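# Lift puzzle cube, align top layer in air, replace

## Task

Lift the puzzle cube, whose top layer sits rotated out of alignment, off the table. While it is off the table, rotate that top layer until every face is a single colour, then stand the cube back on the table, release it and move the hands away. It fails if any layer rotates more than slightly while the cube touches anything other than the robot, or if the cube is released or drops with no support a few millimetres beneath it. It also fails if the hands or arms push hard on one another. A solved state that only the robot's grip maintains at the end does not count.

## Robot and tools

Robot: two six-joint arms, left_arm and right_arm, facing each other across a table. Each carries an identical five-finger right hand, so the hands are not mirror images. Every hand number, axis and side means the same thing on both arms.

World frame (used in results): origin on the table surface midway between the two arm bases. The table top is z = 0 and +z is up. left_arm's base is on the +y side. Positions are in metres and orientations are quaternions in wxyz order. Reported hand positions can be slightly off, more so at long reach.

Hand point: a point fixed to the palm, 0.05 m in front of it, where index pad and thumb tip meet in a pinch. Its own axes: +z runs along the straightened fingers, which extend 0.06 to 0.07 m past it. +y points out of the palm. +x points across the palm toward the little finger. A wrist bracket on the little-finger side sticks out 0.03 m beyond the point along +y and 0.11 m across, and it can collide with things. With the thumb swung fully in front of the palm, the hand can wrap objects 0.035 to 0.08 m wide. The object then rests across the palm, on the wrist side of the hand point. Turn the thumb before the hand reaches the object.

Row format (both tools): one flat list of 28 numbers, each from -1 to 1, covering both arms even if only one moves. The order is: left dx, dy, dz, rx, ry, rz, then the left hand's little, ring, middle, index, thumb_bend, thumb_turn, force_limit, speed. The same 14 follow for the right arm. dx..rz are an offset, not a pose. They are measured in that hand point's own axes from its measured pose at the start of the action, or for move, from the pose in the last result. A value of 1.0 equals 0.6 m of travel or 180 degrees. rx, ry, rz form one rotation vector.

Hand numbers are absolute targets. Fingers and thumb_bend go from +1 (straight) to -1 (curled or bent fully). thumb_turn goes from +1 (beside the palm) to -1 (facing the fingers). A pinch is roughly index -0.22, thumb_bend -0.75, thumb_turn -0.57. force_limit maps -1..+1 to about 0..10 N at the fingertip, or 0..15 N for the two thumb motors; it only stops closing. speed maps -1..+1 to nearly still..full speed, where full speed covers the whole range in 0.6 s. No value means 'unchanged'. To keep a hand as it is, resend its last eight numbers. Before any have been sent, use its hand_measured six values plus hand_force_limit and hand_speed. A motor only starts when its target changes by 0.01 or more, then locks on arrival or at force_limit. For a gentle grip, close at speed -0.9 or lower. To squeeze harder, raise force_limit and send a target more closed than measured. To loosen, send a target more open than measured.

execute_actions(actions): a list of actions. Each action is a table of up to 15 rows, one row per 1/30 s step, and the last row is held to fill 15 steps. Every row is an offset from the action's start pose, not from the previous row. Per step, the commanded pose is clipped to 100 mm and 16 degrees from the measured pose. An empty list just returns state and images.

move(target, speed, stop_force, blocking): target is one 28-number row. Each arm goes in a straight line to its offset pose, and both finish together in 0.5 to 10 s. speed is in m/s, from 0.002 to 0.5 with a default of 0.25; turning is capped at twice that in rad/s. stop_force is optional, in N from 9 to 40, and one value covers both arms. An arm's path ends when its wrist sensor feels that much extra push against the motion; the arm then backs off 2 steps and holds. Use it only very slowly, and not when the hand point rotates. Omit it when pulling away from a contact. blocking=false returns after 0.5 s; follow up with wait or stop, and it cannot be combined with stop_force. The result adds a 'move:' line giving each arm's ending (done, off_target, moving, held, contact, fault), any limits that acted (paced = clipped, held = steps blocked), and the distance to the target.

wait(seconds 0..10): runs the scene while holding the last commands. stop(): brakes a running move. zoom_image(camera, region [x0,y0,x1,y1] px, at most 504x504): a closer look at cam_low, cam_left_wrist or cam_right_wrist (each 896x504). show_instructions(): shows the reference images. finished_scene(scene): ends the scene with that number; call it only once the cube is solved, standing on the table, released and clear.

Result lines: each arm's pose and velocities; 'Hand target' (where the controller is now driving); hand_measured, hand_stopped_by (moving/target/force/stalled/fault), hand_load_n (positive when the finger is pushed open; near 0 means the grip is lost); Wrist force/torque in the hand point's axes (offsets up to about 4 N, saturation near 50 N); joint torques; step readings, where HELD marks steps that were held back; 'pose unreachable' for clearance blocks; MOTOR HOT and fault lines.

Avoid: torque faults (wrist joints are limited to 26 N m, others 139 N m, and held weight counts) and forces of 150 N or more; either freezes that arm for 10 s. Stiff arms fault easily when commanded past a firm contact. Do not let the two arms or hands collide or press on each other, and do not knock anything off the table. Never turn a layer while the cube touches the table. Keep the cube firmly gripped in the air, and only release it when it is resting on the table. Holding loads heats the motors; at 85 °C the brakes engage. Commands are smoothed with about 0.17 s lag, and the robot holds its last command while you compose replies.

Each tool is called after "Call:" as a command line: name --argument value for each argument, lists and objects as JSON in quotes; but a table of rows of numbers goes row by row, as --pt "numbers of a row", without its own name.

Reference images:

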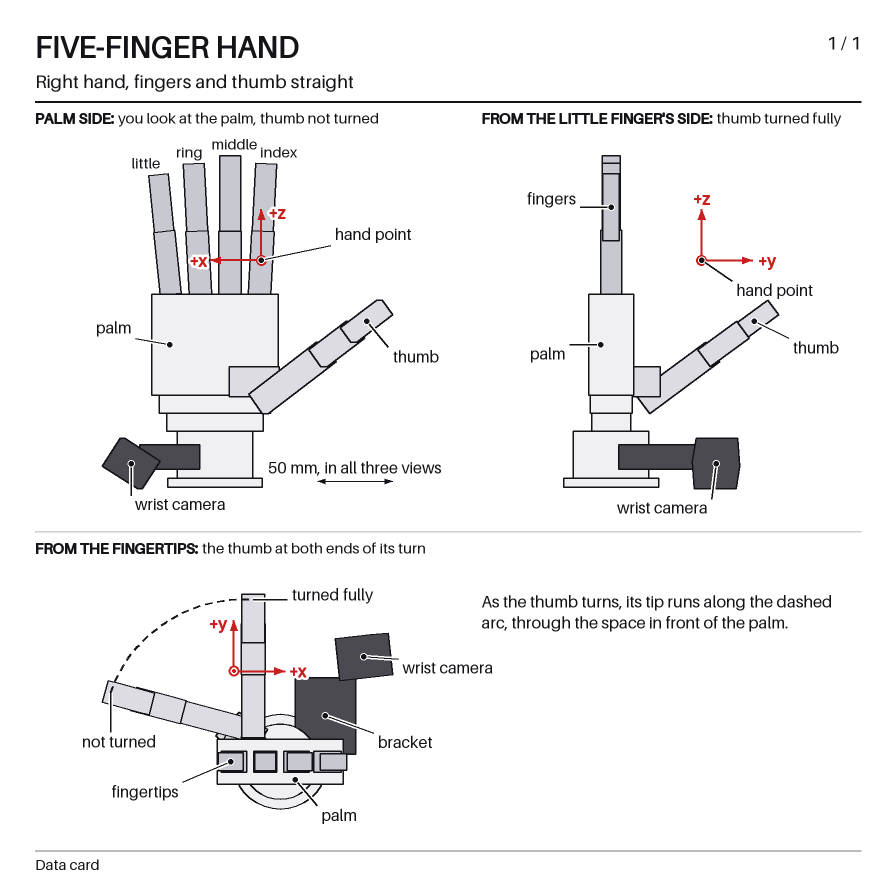

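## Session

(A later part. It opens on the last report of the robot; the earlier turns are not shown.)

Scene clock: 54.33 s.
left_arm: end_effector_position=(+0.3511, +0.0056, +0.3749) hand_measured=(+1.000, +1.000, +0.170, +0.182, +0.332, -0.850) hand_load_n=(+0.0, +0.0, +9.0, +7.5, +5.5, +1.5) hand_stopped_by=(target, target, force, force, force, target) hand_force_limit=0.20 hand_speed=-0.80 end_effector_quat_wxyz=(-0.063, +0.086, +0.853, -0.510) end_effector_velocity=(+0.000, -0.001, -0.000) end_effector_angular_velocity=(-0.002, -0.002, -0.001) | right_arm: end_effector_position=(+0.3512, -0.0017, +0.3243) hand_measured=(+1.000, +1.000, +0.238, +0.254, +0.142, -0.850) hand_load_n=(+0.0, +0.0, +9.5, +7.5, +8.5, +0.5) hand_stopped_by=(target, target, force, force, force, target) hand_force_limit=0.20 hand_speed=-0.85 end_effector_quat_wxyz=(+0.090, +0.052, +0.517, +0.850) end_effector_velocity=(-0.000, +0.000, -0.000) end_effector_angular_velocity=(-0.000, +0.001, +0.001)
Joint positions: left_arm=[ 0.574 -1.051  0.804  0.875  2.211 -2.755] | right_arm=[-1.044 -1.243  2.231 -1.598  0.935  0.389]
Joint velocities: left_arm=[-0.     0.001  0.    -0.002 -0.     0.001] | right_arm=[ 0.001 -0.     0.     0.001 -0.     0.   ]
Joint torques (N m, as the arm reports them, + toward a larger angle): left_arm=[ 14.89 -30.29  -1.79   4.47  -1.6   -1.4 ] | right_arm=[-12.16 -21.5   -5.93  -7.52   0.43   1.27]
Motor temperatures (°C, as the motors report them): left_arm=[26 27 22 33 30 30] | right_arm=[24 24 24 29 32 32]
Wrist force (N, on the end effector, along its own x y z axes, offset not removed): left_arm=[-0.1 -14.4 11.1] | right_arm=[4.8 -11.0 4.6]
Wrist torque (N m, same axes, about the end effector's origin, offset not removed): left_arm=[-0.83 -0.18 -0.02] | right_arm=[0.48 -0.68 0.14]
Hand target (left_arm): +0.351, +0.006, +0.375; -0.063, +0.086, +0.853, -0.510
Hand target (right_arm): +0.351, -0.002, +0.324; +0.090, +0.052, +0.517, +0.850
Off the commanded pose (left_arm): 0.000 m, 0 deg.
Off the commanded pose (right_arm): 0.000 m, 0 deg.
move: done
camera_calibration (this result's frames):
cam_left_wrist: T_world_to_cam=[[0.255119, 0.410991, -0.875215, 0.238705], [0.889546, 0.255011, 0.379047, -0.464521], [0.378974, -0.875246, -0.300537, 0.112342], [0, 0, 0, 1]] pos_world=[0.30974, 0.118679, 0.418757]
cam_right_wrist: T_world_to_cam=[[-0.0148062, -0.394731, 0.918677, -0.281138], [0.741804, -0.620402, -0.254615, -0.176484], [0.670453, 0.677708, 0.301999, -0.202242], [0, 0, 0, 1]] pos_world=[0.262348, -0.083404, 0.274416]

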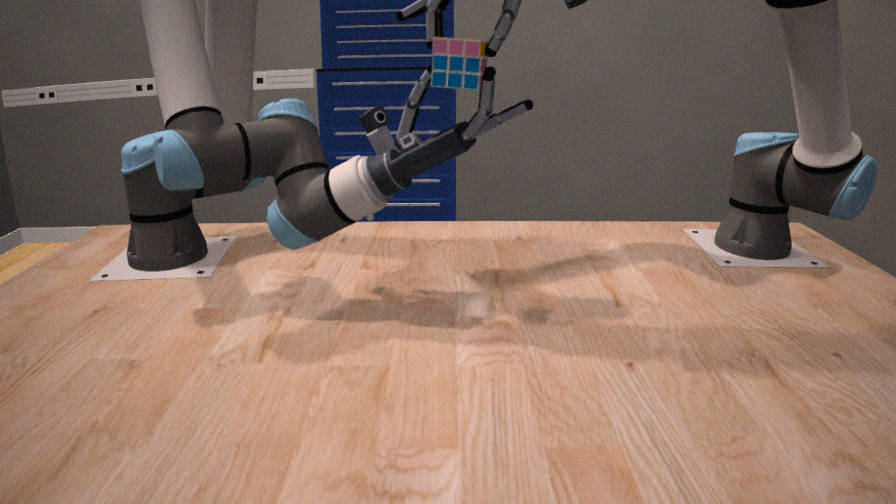

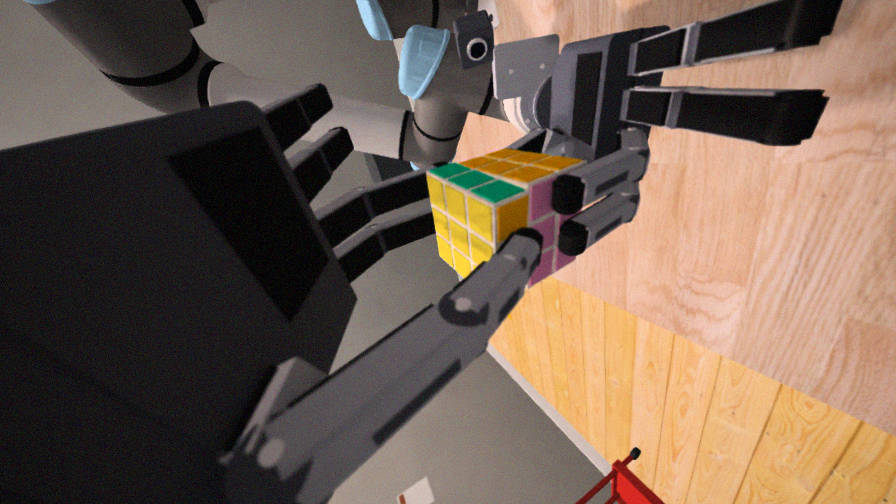

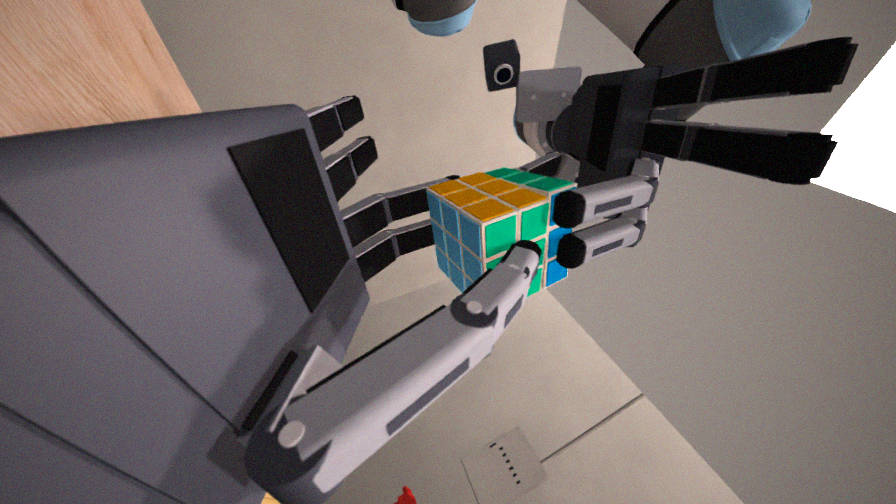

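Call:
move --target '[0,-0.006,-0.003,0,0,0,1,1,0.3,0.3,0.45,-0.85,0.2,-0.5,0,0,0,0,0,0,1,1,-0.3,-0.3,-0.2,-0.85,0.2,-0.85]' --speed 0.005

Call:
move --target '[0,0,0,0,0,0,1,1,-0.3,-0.3,-0.2,-0.85,0,-0.9,0,0,0,0,0,0,1,1,-0.3,-0.3,-0.2,-0.85,0.2,-0.85]'

Call:
zoom_image --camera "cam_low" --region '[370,0,570,170]'

Scene clock: 56.50 s.
left_arm: end_effector_position=(+0.3512, +0.0055, +0.3789) hand_measured=(+1.000, +1.000, +0.300, +0.300, +0.450, -0.850) hand_load_n=(+0.0, +0.0, +0.0, +0.0, +0.0, +0.0) hand_stopped_by=(target, target, target, target, target, target) hand_force_limit=0.20 hand_speed=-0.50 end_effector_quat_wxyz=(-0.063, +0.086, +0.853, -0.510) end_effector_velocity=(+0.000, -0.000, +0.000) end_effector_angular_velocity=(+0.000, -0.000, +0.000) | right_arm: end_effector_position=(+0.3512, -0.0017, +0.3244) hand_measured=(+1.000, +1.000, +0.238, +0.254, +0.144, -0.850) hand_load_n=(+0.0, +0.0, +5.5, +4.0, +10.5, +0.0) hand_stopped_by=(target, target, force, force, force, target) hand_force_limit=0.20 hand_speed=-0.85 end_effector_quat_wxyz=(+0.090, +0.052, +0.517, +0.850) end_effector_velocity=(+0.000, -0.000, +0.000) end_effector_angular_velocity=(+0.001, -0.001, -0.002)
Joint positions: left_arm=[ 0.574 -1.047  0.788  0.888  2.211 -2.755] | right_arm=[-1.044 -1.243  2.231 -1.598  0.935  0.389]
Joint velocities: left_arm=[ 0.     0.002 -0.004  0.002 -0.     0.   ] | right_arm=[-0.    -0.     0.    -0.001  0.001 -0.001]
Joint torques (N m, as the arm reports them, + toward a larger angle): left_arm=[ -5.92 -30.26 -31.83   1.82  -1.68  -1.39] | right_arm=[  4.19 -21.22  -6.83  -1.21   0.51   1.37]
Motor temperatures (°C, as the motors report them): left_arm=[26 27 22 33 30 30] | right_arm=[24 24 24 29 32 32]
Wrist force (N, on the end effector, along its own x y z axes, offset not removed): left_arm=[1.2 -2.0 1.8] | right_arm=[2.4 -1.8 -2.0]
Wrist torque (N m, same axes, about the end effector's origin, offset not removed): left_arm=[-0.42 -0.33 0.20] | right_arm=[0.05 -0.46 -0.03]
Hand target (left_arm): +0.351, +0.006, +0.379; -0.063, +0.086, +0.853, -0.510
Hand target (right_arm): +0.351, -0.002, +0.324; +0.090, +0.052, +0.517, +0.850
Off the commanded pose (left_arm): 0.000 m, 0 deg.
Off the commanded pose (right_arm): 0.000 m, 0 deg.
move: done
camera_calibration (this result's frames):
cam_left_wrist: T_world_to_cam=[[0.255091, 0.410994, -0.875221, 0.242175], [0.88953, 0.255075, 0.379042, -0.466055], [0.379031, -0.875226, -0.300524, 0.113378], [0, 0, 0, 1]] pos_world=[0.309819, 0.118578, 0.422684]
cam_right_wrist: T_world_to_cam=[[-0.0148868, -0.394765, 0.918662, -0.281126], [0.741797, -0.620422, -0.254585, -0.176515], [0.670459, 0.677671, 0.302071, -0.202271], [0, 0, 0, 1]] pos_world=[0.262368, -0.0834188, 0.274422]

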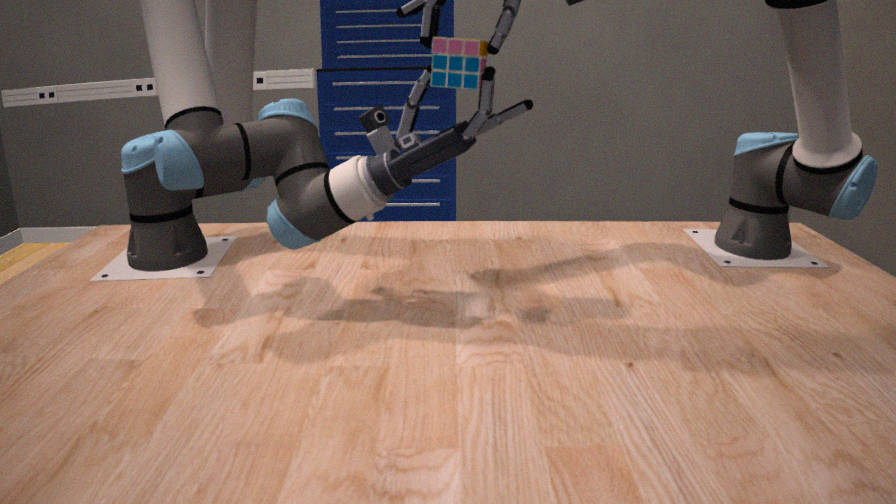

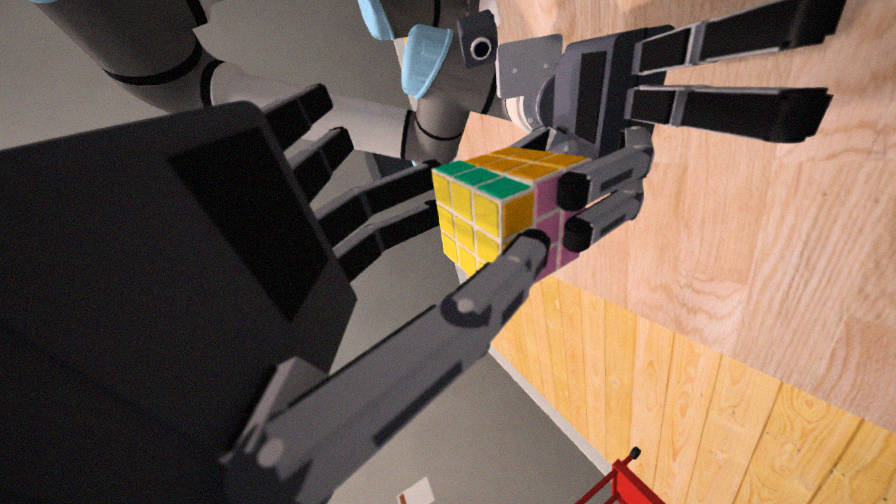

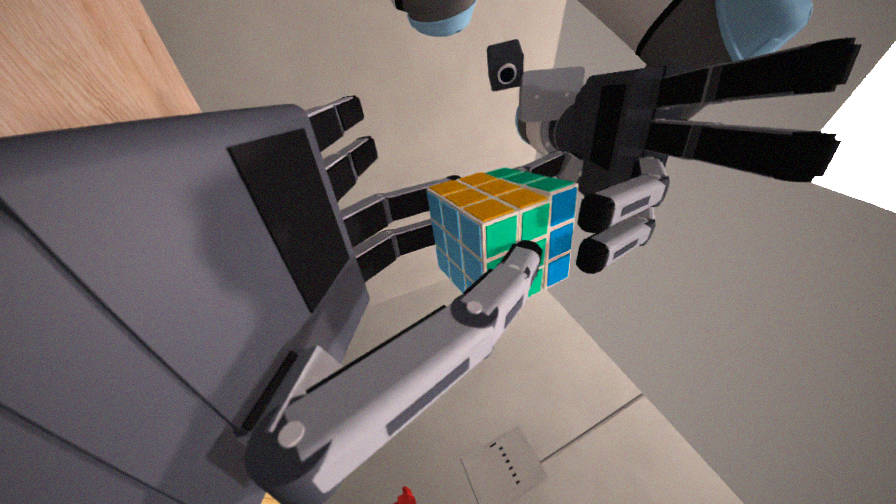

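Scene clock: 57.90 s.
left_arm: end_effector_position=(+0.3512, +0.0055, +0.3789) hand_measured=(+1.000, +1.000, +0.170, +0.180, +0.334, -0.850) hand_load_n=(+0.0, +0.0, +7.5, +6.0, +7.0, +0.5) hand_stopped_by=(target, target, force, force, force, target) hand_force_limit=0.00 hand_speed=-0.90 end_effector_quat_wxyz=(-0.063, +0.086, +0.853, -0.510) end_effector_velocity=(-0.000, +0.000, -0.000) end_effector_angular_velocity=(+0.001, +0.002, +0.000) | right_arm: end_effector_position=(+0.3512, -0.0017, +0.3243) hand_measured=(+1.000, +1.000, +0.238, +0.254, +0.144, -0.850) hand_load_n=(+0.0, +0.0, +8.5, +6.5, +8.5, +0.0) hand_stopped_by=(target, target, force, force, force, target) hand_force_limit=0.20 hand_speed=-0.85 end_effector_quat_wxyz=(+0.090, +0.052, +0.517, +0.850) end_effector_velocity=(+0.000, -0.000, -0.000) end_effector_angular_velocity=(-0.000, +0.001, -0.001)
Joint positions: left_arm=[ 0.574 -1.047  0.788  0.888  2.211 -2.755] | right_arm=[-1.044 -1.243  2.231 -1.598  0.935  0.389]
Joint velocities: left_arm=[ 0.     0.    -0.     0.     0.001 -0.001] | right_arm=[-0.     0.    -0.     0.001  0.001 -0.   ]
Joint torques (N m, as the arm reports them, + toward a larger angle): left_arm=[ -5.83 -44.32  -3.05   3.58  -1.6   -1.33] | right_arm=[  4.17 -21.25  -7.32  -2.96   0.52   1.42]
Motor temperatures (°C, as the motors report them): left_arm=[26 27 22 33 30 30] | right_arm=[24 24 24 29 32 32]
Wrist force (N, on the end effector, along its own x y z axes, offset not removed): left_arm=[-3.0 -8.4 6.3] | right_arm=[2.2 -7.3 2.9]
Wrist torque (N m, same axes, about the end effector's origin, offset not removed): left_arm=[-0.15 0.23 -0.18] | right_arm=[0.22 -0.27 -0.06]
Hand target (left_arm): +0.351, +0.006, +0.379; -0.063, +0.086, +0.853, -0.510
Hand target (right_arm): +0.351, -0.002, +0.324; +0.090, +0.052, +0.517, +0.850
Off the commanded pose (left_arm): 0.000 m, 0 deg.
Off the commanded pose (right_arm): 0.000 m, 0 deg.
move: done
camera_calibration (this result's frames):
cam_left_wrist: T_world_to_cam=[[0.255084, 0.411007, -0.875217, 0.242169], [0.889533, 0.25507, 0.379038, -0.466051], [0.379029, -0.875221, -0.30054, 0.113384], [0, 0, 0, 1]] pos_world=[0.309819, 0.118579, 0.422679]
cam_right_wrist: T_world_to_cam=[[-0.0148518, -0.394739, 0.918673, -0.281132], [0.741788, -0.620429, -0.254596, -0.176511], [0.67047, 0.677679, 0.302027, -0.202262], [0, 0, 0, 1]] pos_world=[0.262369, -0.0834177, 0.274418]

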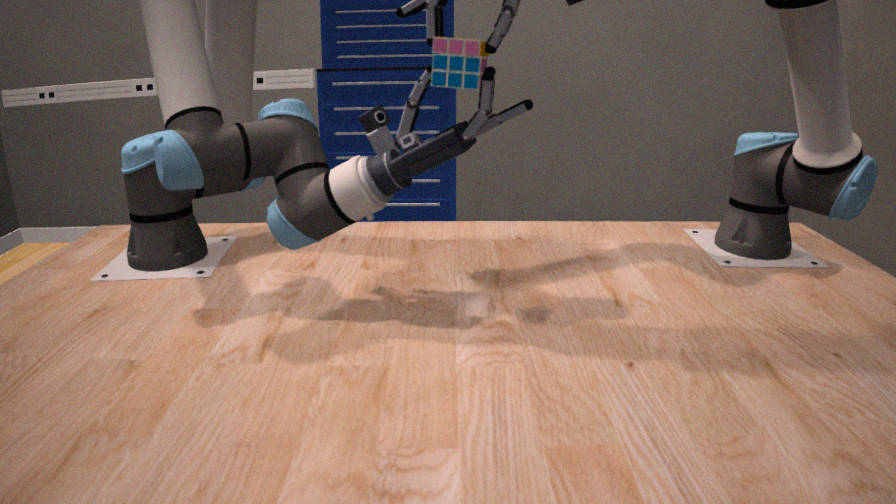

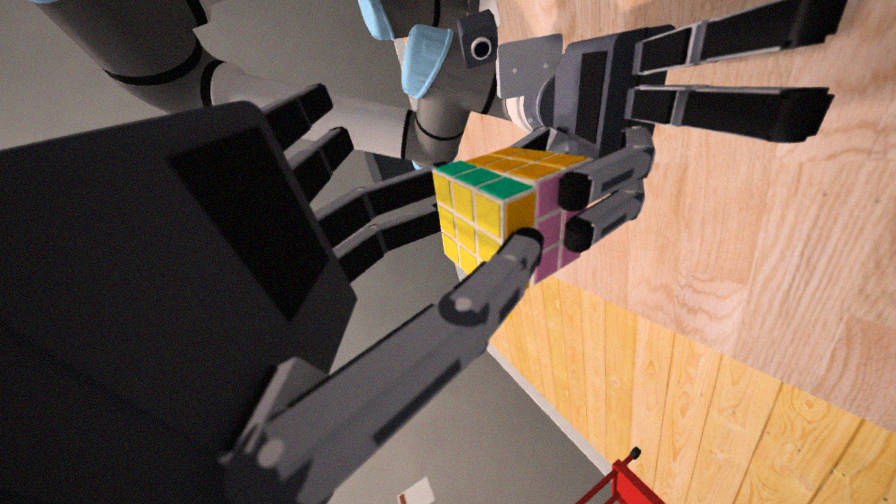

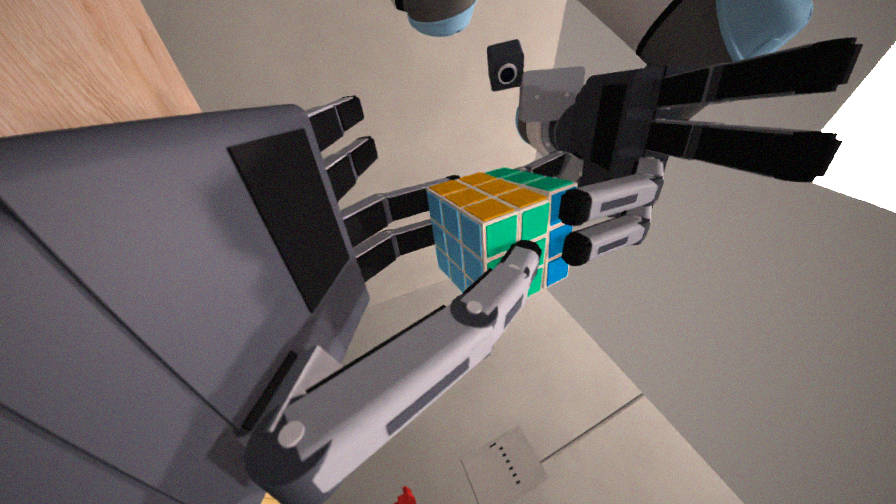

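Region (370, 0, 570, 170) of cam_low's 896x504 image, scaled by 2.520, with more detail than that image has; it fills the top 428 rows of this view, and the rest is white.

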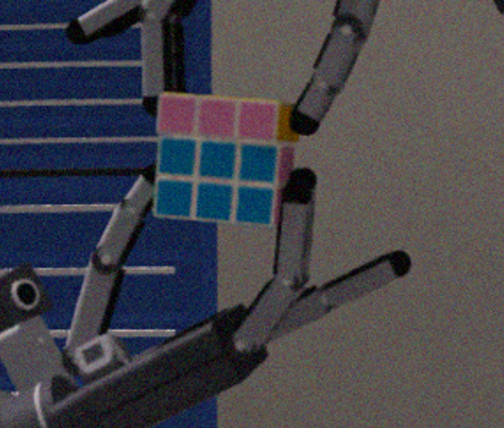

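Call:
move --target '[0.004,0,0,0.003,-0.147,-0.078,1,1,-0.3,-0.3,-0.2,-0.85,0,-0.9,0,0,0,0,0,0,1,1,-0.3,-0.3,-0.2,-0.85,0.2,-0.85]' --speed 0.06

Call:
zoom_image --camera "cam_low" --region '[370,0,570,170]'

Scene clock: 63.40 s.
left_arm: end_effector_position=(+0.3489, +0.0062, +0.3790) hand_measured=(+1.000, +1.000, +0.170, +0.180, +0.334, -0.850) hand_load_n=(+0.0, +0.0, +5.5, +5.5, +8.5, +3.5) hand_stopped_by=(target, target, force, force, force, target) hand_force_limit=0.00 hand_speed=-0.90 end_effector_quat_wxyz=(-0.071, +0.136, -0.847, +0.509) end_effector_velocity=(-0.001, -0.000, +0.001) end_effector_angular_velocity=(-0.001, -0.000, +0.010) | right_arm: end_effector_position=(+0.3512, -0.0017, +0.3243) hand_measured=(+1.000, +1.000, +0.238, +0.254, +0.144, -0.850) hand_load_n=(+0.0, +0.0, +7.0, +5.0, +9.0, -2.5) hand_stopped_by=(target, target, force, force, force, target) hand_force_limit=0.20 hand_speed=-0.85 end_effector_quat_wxyz=(+0.090, +0.052, +0.517, +0.850) end_effector_velocity=(-0.000, +0.000, -0.000) end_effector_angular_velocity=(-0.001, +0.000, +0.001)
Joint positions: left_arm=[ 0.377 -1.224  1.028  0.688  1.592 -3.15 ] | right_arm=[-1.044 -1.243  2.231 -1.598  0.935  0.389]
Joint velocities: left_arm=[-0.005 -0.002  0.001 -0.001 -0.014 -0.007] | right_arm=[ 0.001  0.     0.     0.    -0.    -0.   ]
Joint torques (N m, as the arm reports them, + toward a larger angle): left_arm=[-15.74 -38.17  -4.05  -0.08  -1.02  -2.02] | right_arm=[  4.43 -21.11  -7.11  -5.56   0.49   1.31]
Motor temperatures (°C, as the motors report them): left_arm=[26 27 22 33 30 30] | right_arm=[24 24 24 29 32 32]
Wrist force (N, on the end effector, along its own x y z axes, offset not removed): left_arm=[-4.0 -3.0 1.6] | right_arm=[7.5 -4.5 -0.8]
Wrist torque (N m, same axes, about the end effector's origin, offset not removed): left_arm=[0.55 -0.05 0.15] | right_arm=[-0.14 -0.13 -0.17]
Hand target (left_arm): +0.349, +0.006, +0.379; +0.072, -0.137, +0.847, -0.509
Hand target (right_arm): +0.351, -0.002, +0.324; +0.090, +0.052, +0.517, +0.850
Off the commanded pose (left_arm): 0.000 m, 0 deg.
Off the commanded pose (right_arm): 0.000 m, 0 deg.
move: done
camera_calibration (this result's frames):
cam_left_wrist: T_world_to_cam=[[0.0178765, 0.484857, -0.87441, 0.324603], [0.643298, 0.663917, 0.381291, -0.38164], [0.765407, -0.569322, -0.300039, -0.0220066], [0, 0, 0, 1]] pos_world=[0.25655, 0.0834623, 0.422749]
cam_right_wrist: T_world_to_cam=[[-0.0148517, -0.394739, 0.918673, -0.281132], [0.741788, -0.620429, -0.254596, -0.176511], [0.67047, 0.67768, 0.302027, -0.202262], [0, 0, 0, 1]] pos_world=[0.262369, -0.0834177, 0.274418]

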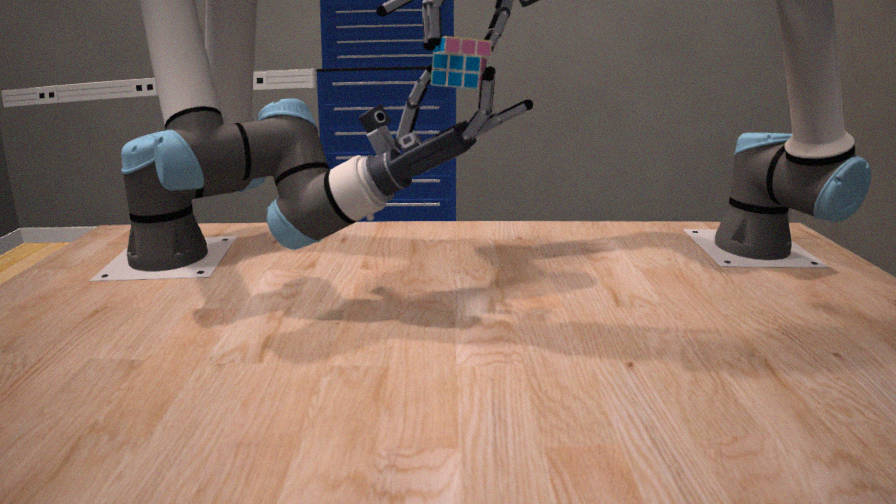

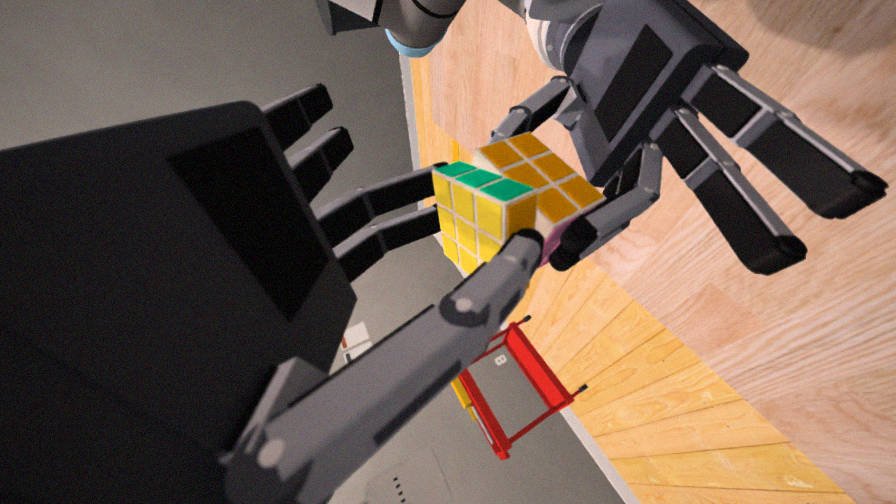

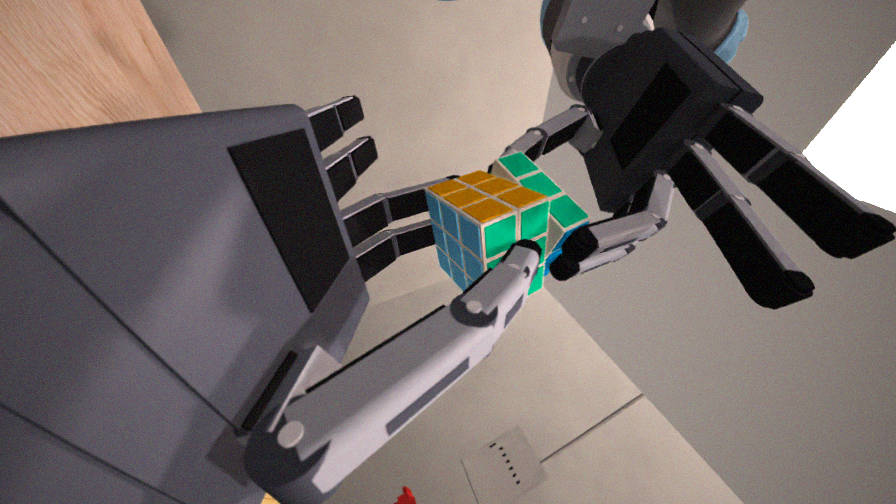

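Region (370, 0, 570, 170) of cam_low's 896x504 image, scaled by 2.520, with more detail than that image has; it fills the top 428 rows of this view, and the rest is white.

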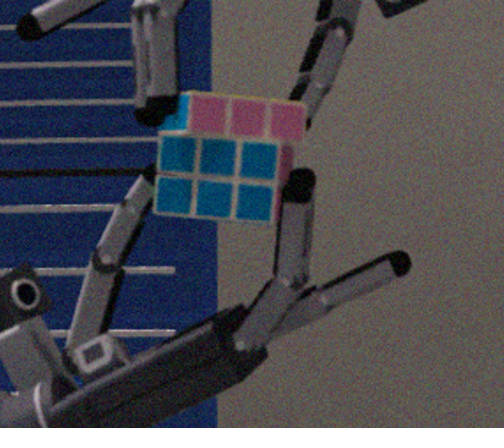

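Call:
move --target '[0.005,0,0,0.003,-0.147,-0.078,1,1,-0.3,-0.3,-0.2,-0.85,0,-0.9,0,0,0,0,0,0,1,1,-0.3,-0.3,-0.2,-0.85,0.2,-0.85]' --speed 0.06

Call:
move --target '[0.005,0,0,0.003,-0.147,-0.078,1,1,-0.3,-0.3,-0.2,-0.85,0,-0.9,0,0,0,0,0,0,1,1,-0.3,-0.3,-0.2,-0.85,0.2,-0.85]' --speed 0.06

Call:
zoom_image --camera "cam_low" --region '[370,0,570,170]'

Call:
zoom_image --camera "cam_left_wrist" --region '[380,80,680,330]'

Scene clock: 69.27 s.
left_arm: end_effector_position=(+0.3460, +0.0054, +0.3792) hand_measured=(+1.000, +1.000, +0.170, +0.180, +0.334, -0.850) hand_load_n=(+0.0, +0.0, +5.5, +4.5, +9.0, +5.5) hand_stopped_by=(target, target, force, force, force, target) hand_force_limit=0.00 hand_speed=-0.90 end_effector_quat_wxyz=(-0.201, +0.349, -0.783, +0.473) end_effector_velocity=(-0.000, -0.000, +0.000) end_effector_angular_velocity=(-0.000, -0.000, +0.011) | right_arm: end_effector_position=(+0.3512, -0.0017, +0.3243) hand_measured=(+1.000, +1.000, +0.236, +0.254, +0.144, -0.850) hand_load_n=(+0.0, +0.0, +4.0, +4.0, +11.0, -2.5) hand_stopped_by=(target, target, force, force, force, target) hand_force_limit=0.20 hand_speed=-0.85 end_effector_quat_wxyz=(+0.090, +0.052, +0.517, +0.850) end_effector_velocity=(-0.000, +0.000, +0.000) end_effector_angular_velocity=(+0.001, -0.002, +0.001)
Joint positions: left_arm=[ 0.19  -1.14   0.923  0.821  0.978 -3.527] | right_arm=[-1.044 -1.243  2.231 -1.598  0.935  0.389]
Joint velocities: left_arm=[-0.004  0.006 -0.008  0.007 -0.013 -0.01 ] | right_arm=[ 0.    -0.    -0.    -0.002 -0.001 -0.   ]
Joint torques (N m, as the arm reports them, + toward a larger angle): left_arm=[-19.3  -26.04 -32.73   0.56  -0.41  -2.27] | right_arm=[  4.14 -21.31 -11.82  -2.45   0.51   1.43]
Motor temperatures (°C, as the motors report them): left_arm=[26 27 22 33 30 30] | right_arm=[24 24 24 29 32 32]
Wrist force (N, on the end effector, along its own x y z axes, offset not removed): left_arm=[-7.1 -3.3 0.9] | right_arm=[7.0 0.3 -7.5]
Wrist torque (N m, same axes, about the end effector's origin, offset not removed): left_arm=[-0.13 -0.22 0.29] | right_arm=[-0.26 -0.17 -0.10]
Hand target (left_arm): +0.346, +0.005, +0.379; +0.202, -0.350, +0.783, -0.473
Hand target (right_arm): +0.351, -0.002, +0.324; +0.090, +0.052, +0.517, +0.850
Off the commanded pose (left_arm): 0.000 m, 0 deg.
Off the commanded pose (right_arm): 0.000 m, 0 deg.
move: done
camera_calibration (this result's frames):
cam_left_wrist: T_world_to_cam=[[-0.224184, 0.430477, -0.874317, 0.409277], [0.226062, 0.895653, 0.383017, -0.236872], [0.947965, -0.111784, -0.298106, -0.0865032], [0, 0, 0, 1]] pos_world=[0.227303, 0.0263009, 0.422777]
cam_right_wrist: T_world_to_cam=[[-0.0148567, -0.394743, 0.918672, -0.28113], [0.741789, -0.620428, -0.254594, -0.176512], [0.670468, 0.677678, 0.302033, -0.202261], [0, 0, 0, 1]] pos_world=[0.262368, -0.0834188, 0.274417]

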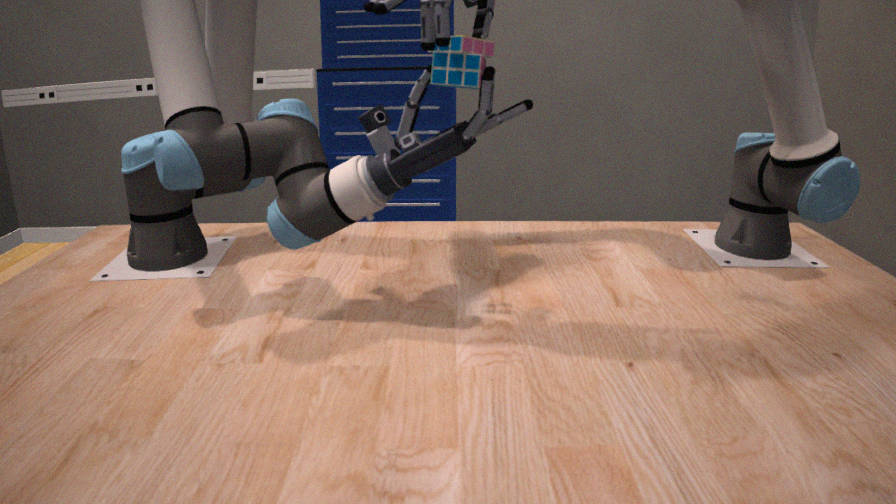

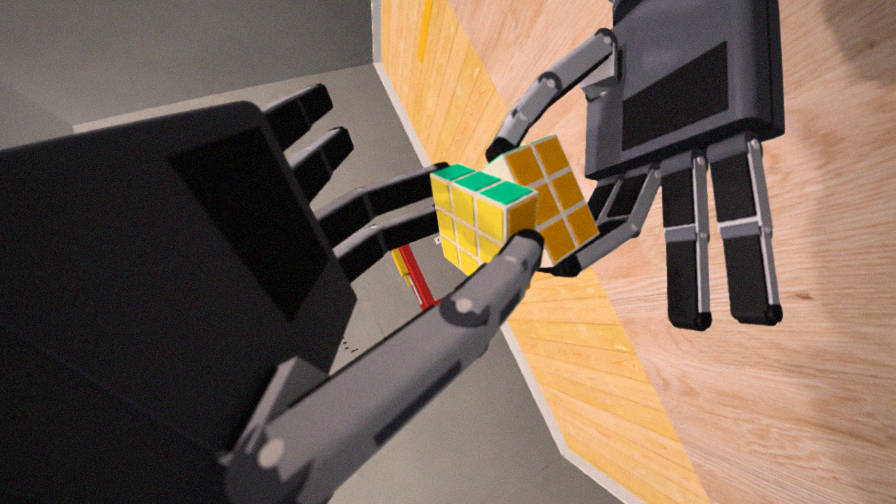

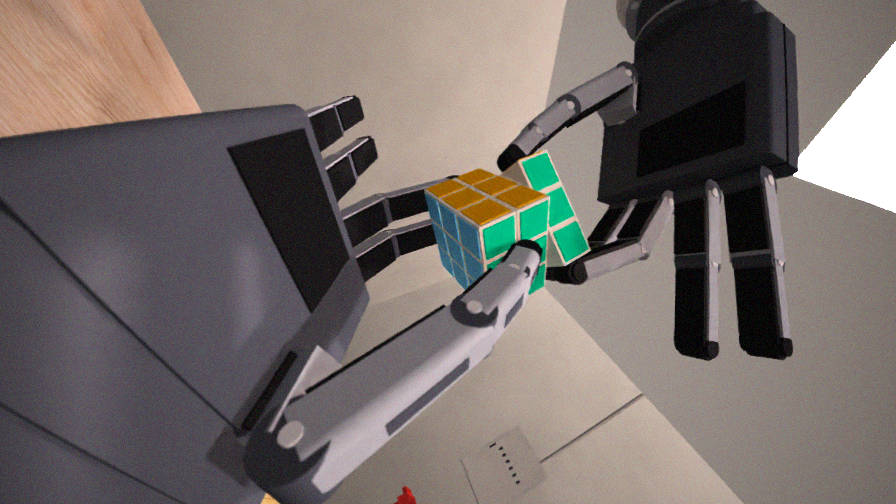

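Scene clock: 73.93 s.
left_arm: end_effector_position=(+0.3439, +0.0031, +0.3795) hand_measured=(+1.000, +1.000, +0.170, +0.180, +0.334, -0.850) hand_load_n=(+0.0, +0.0, +6.0, +6.5, +8.0, +5.5) hand_stopped_by=(target, target, force, force, force, target) hand_force_limit=0.00 hand_speed=-0.90 end_effector_quat_wxyz=(-0.317, +0.539, -0.667, +0.406) end_effector_velocity=(-0.000, -0.000, +0.000) end_effector_angular_velocity=(+0.007, +0.003, +0.014) | right_arm: end_effector_position=(+0.3512, -0.0017, +0.3243) hand_measured=(+1.000, +1.000, +0.236, +0.254, +0.144, -0.850) hand_load_n=(+0.0, +0.0, +3.0, +4.0, +12.0, -2.5) hand_stopped_by=(target, target, force, force, force, target) hand_force_limit=0.20 hand_speed=-0.85 end_effector_quat_wxyz=(+0.090, +0.052, +0.517, +0.850) end_effector_velocity=(-0.000, -0.000, +0.000) end_effector_angular_velocity=(+0.001, -0.001, -0.000)
Joint positions: left_arm=[ 0.109 -0.756  0.383  1.462  0.558 -4.176] | right_arm=[-1.044 -1.243  2.231 -1.598  0.935  0.389]
Joint velocities: left_arm=[-0.001  0.028 -0.047  0.049 -0.005 -0.027] | right_arm=[-0.     0.     0.    -0.002  0.    -0.   ]
Joint torques (N m, as the arm reports them, + toward a larger angle): left_arm=[-19.53 -34.36 -29.52   1.25  -0.96  -2.43] | right_arm=[  4.08 -20.73 -11.35  -2.44   0.53   1.48]
Motor temperatures (°C, as the motors report them): left_arm=[26 27 22 33 30 30] | right_arm=[24 24 24 29 32 32]
Wrist force (N, on the end effector, along its own x y z axes, offset not removed): left_arm=[-9.4 -9.8 1.4] | right_arm=[7.5 -0.1 -10.7]
Wrist torque (N m, same axes, about the end effector's origin, offset not removed): left_arm=[-0.38 -0.06 -0.06] | right_arm=[-0.32 -0.33 0.08]
Hand target (left_arm): +0.344, +0.003, +0.380; +0.318, -0.539, +0.667, -0.405
Hand target (right_arm): +0.351, -0.002, +0.324; +0.090, +0.052, +0.517, +0.850
Off the commanded pose (left_arm): 0.000 m, 0 deg.
Off the commanded pose (right_arm): 0.000 m, 0 deg.
move: done
camera_calibration (this result's frames):
cam_left_wrist: T_world_to_cam=[[-0.406289, 0.262462, -0.875239, 0.473511], [-0.250474, 0.889179, 0.382914, -0.0705739], [0.878745, 0.374798, -0.295524, -0.0633823], [0, 0, 0, 1]] pos_world=[0.230402, -0.0377704, 0.422728]
cam_right_wrist: T_world_to_cam=[[-0.0148568, -0.394743, 0.918672, -0.28113], [0.741789, -0.620428, -0.254594, -0.176512], [0.670469, 0.677678, 0.302033, -0.202261], [0, 0, 0, 1]] pos_world=[0.262368, -0.0834188, 0.274417]

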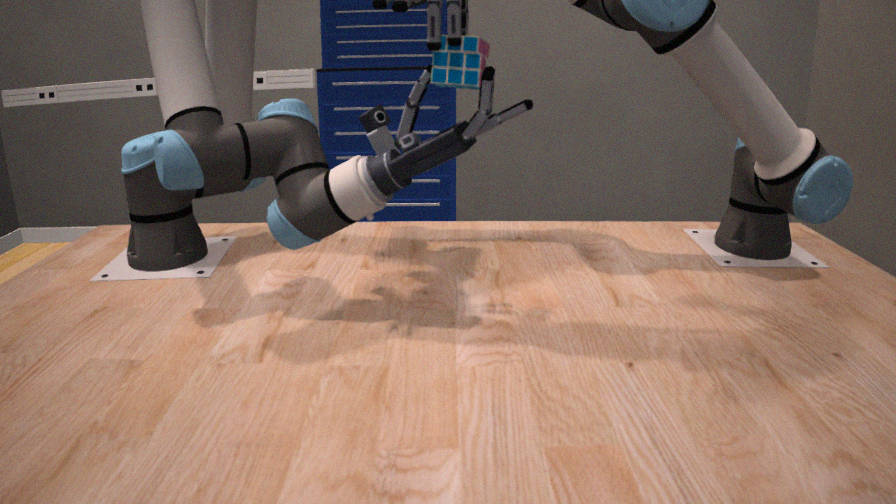

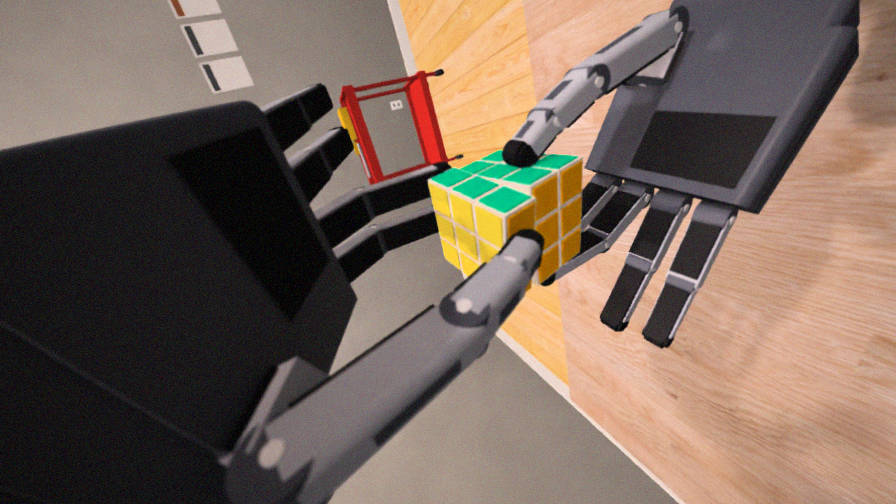

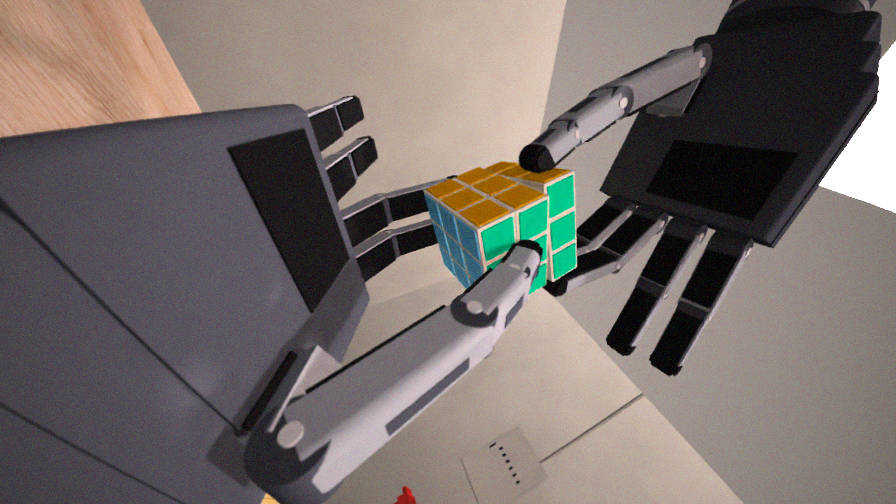

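Region (370, 0, 570, 170) of cam_low's 896x504 image, scaled by 2.520, with more detail than that image has; it fills the top 428 rows of this view, and the rest is white.

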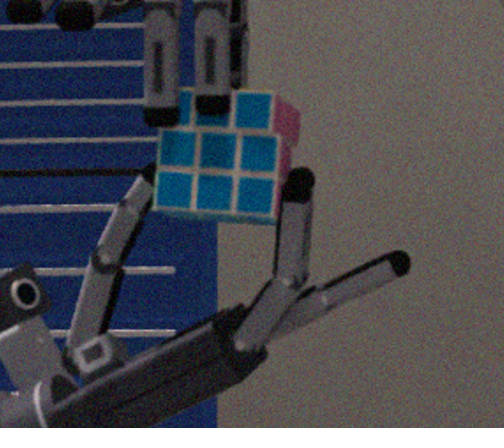

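Region (380, 80, 680, 330) of cam_left_wrist's 896x504 image, scaled by 1.680, with more detail than that image has.

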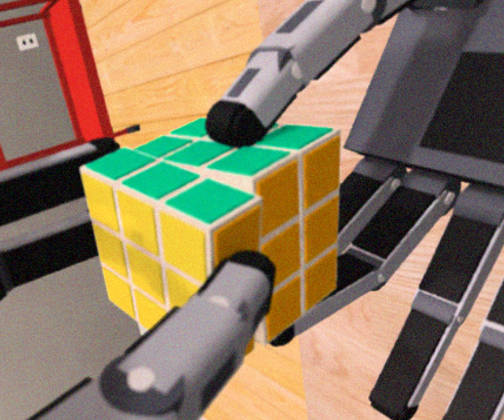

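Call:
move --target '[0,0,0,0,0,0,1,1,-0.3,-0.3,-0.2,-0.85,0,-0.9,0,0,0,0,-0.045,-0.021,1,1,-0.3,-0.3,-0.2,-0.85,0.2,-0.85]' --speed 0.04

Call:
zoom_image --camera "cam_left_wrist" --region '[380,80,680,330]'

Call:
zoom_image --camera "cam_right_wrist" --region '[380,80,680,330]'

Scene clock: 76.80 s.
left_arm: end_effector_position=(+0.3439, +0.0031, +0.3795) hand_measured=(+1.000, +1.000, +0.170, +0.180, +0.334, -0.850) hand_load_n=(+0.0, +0.0, +6.0, +8.5, +8.0, +6.0) hand_stopped_by=(target, target, force, force, force, target) hand_force_limit=0.00 hand_speed=-0.90 end_effector_quat_wxyz=(-0.317, +0.539, -0.667, +0.406) end_effector_velocity=(+0.000, -0.000, -0.000) end_effector_angular_velocity=(-0.003, -0.000, +0.001) | right_arm: end_effector_position=(+0.3512, -0.0017, +0.3244) hand_measured=(+1.000, +1.000, +0.236, +0.254, +0.144, -0.850) hand_load_n=(+0.0, +0.0, +2.0, +4.0, +12.5, -3.0) hand_stopped_by=(target, target, force, force, force, target) hand_force_limit=0.20 hand_speed=-0.85 end_effector_quat_wxyz=(+0.154, +0.095, +0.511, +0.841) end_effector_velocity=(-0.000, +0.000, +0.000) end_effector_angular_velocity=(+0.001, -0.001, -0.010)
Joint positions: left_arm=[ 0.109 -0.756  0.383  1.462  0.558 -4.176] | right_arm=[-0.975 -1.251  2.225 -1.51   1.126  0.253]
Joint velocities: left_arm=[-0.    -0.     0.    -0.002 -0.    -0.001] | right_arm=[ 0.006  0.    -0.001  0.004  0.014 -0.009]
Joint torques (N m, as the arm reports them, + toward a larger angle): left_arm=[ -8.92 -48.51  -2.36  -1.62   4.94   0.54] | right_arm=[  8.73 -36.13 -30.32   0.72   4.07  -1.09]
Motor temperatures (°C, as the motors report them): left_arm=[26 27 22 33 30 30] | right_arm=[24 24 24 29 32 32]
Wrist force (N, on the end effector, along its own x y z axes, offset not removed): left_arm=[-9.2 -9.3 8.6] | right_arm=[8.7 -0.6 -12.1]
Wrist torque (N m, same axes, about the end effector's origin, offset not removed): left_arm=[-0.30 -0.46 0.14] | right_arm=[-0.50 -0.43 0.02]
Hand target (left_arm): +0.344, +0.003, +0.380; +0.317, -0.539, +0.667, -0.406
Hand target (right_arm): +0.351, -0.002, +0.324; +0.154, +0.095, +0.510, +0.841
Off the commanded pose (left_arm): 0.000 m, 0 deg.
Off the commanded pose (right_arm): 0.000 m, 0 deg.
move: done
camera_calibration (this result's frames):
cam_left_wrist: T_world_to_cam=[[-0.40629, 0.262461, -0.875238, 0.473515], [-0.25049, 0.889173, 0.382918, -0.0705717], [0.878739, 0.374814, -0.295519, -0.0633826], [0, 0, 0, 1]] pos_world=[0.230404, -0.037772, 0.422731]
cam_right_wrist: T_world_to_cam=[[-0.0699463, -0.390049, 0.918134, -0.261628], [0.63577, -0.726672, -0.260276, -0.137591], [0.768703, 0.565517, 0.29881, -0.235934], [0, 0, 0, 1]] pos_world=[0.250539, -0.0686068, 0.274897]

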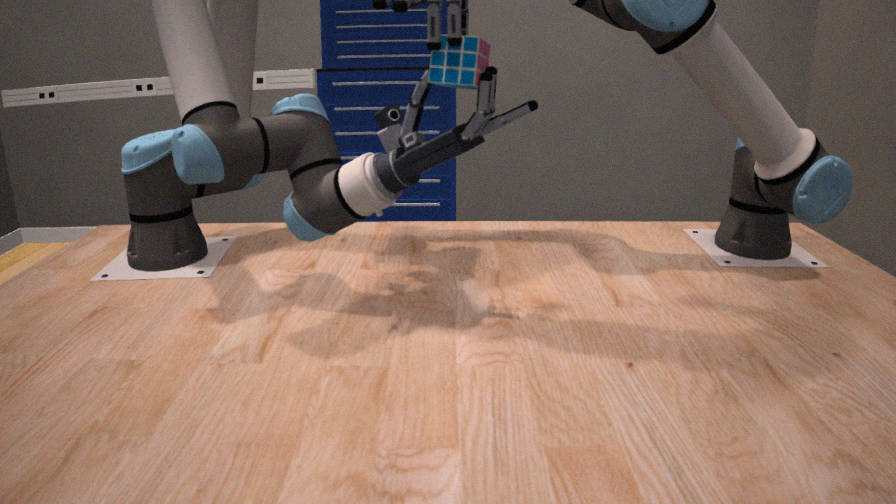

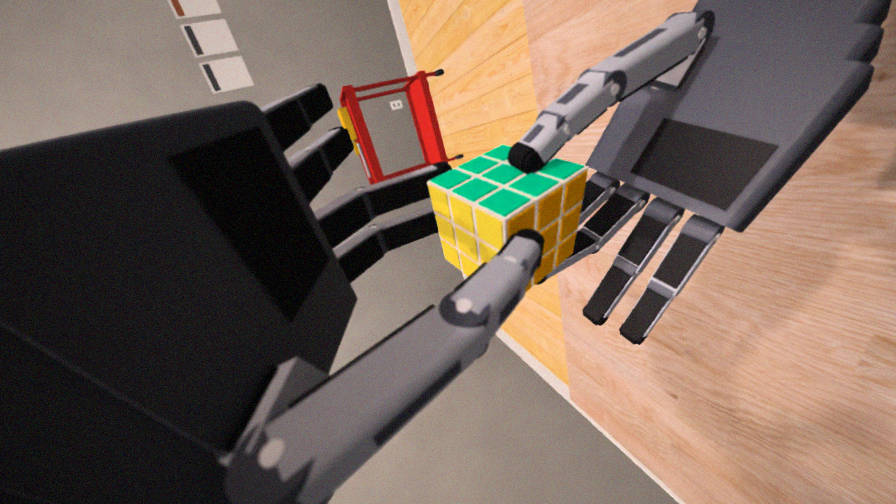

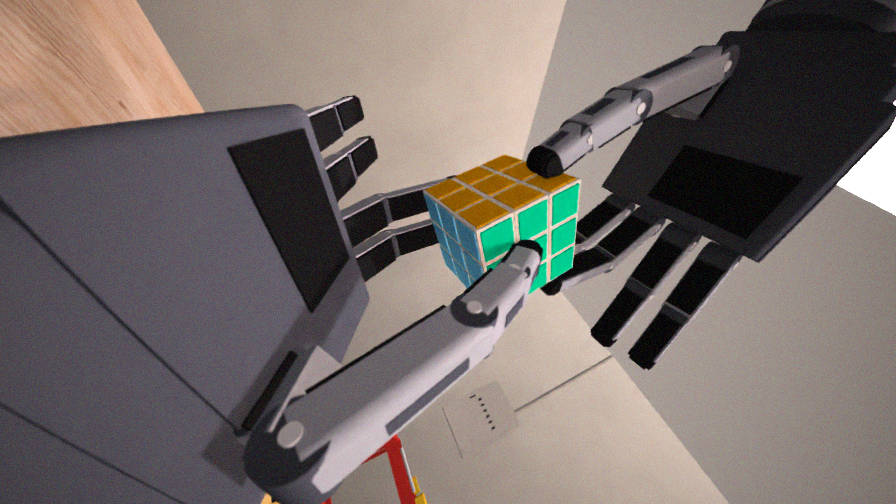

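Region (380, 80, 680, 330) of cam_left_wrist's 896x504 image, scaled by 1.680, with more detail than that image has.

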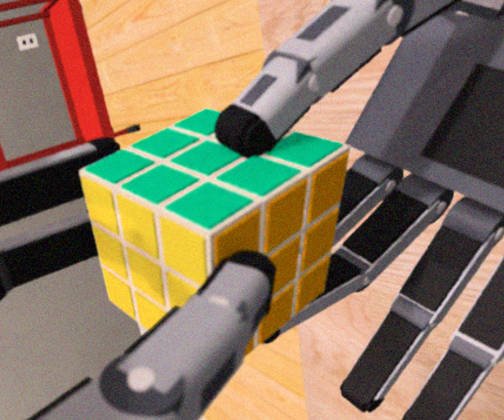

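Region (380, 80, 680, 330) of cam_right_wrist's 896x504 image, scaled by 1.680, with more detail than that image has.

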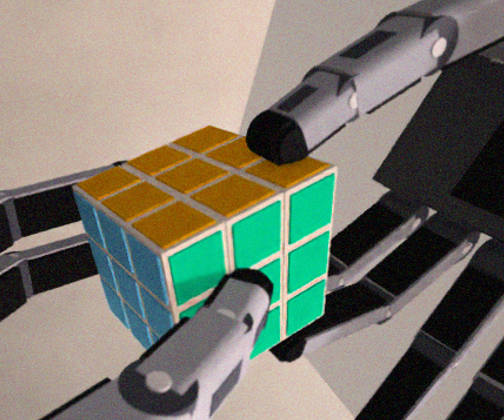

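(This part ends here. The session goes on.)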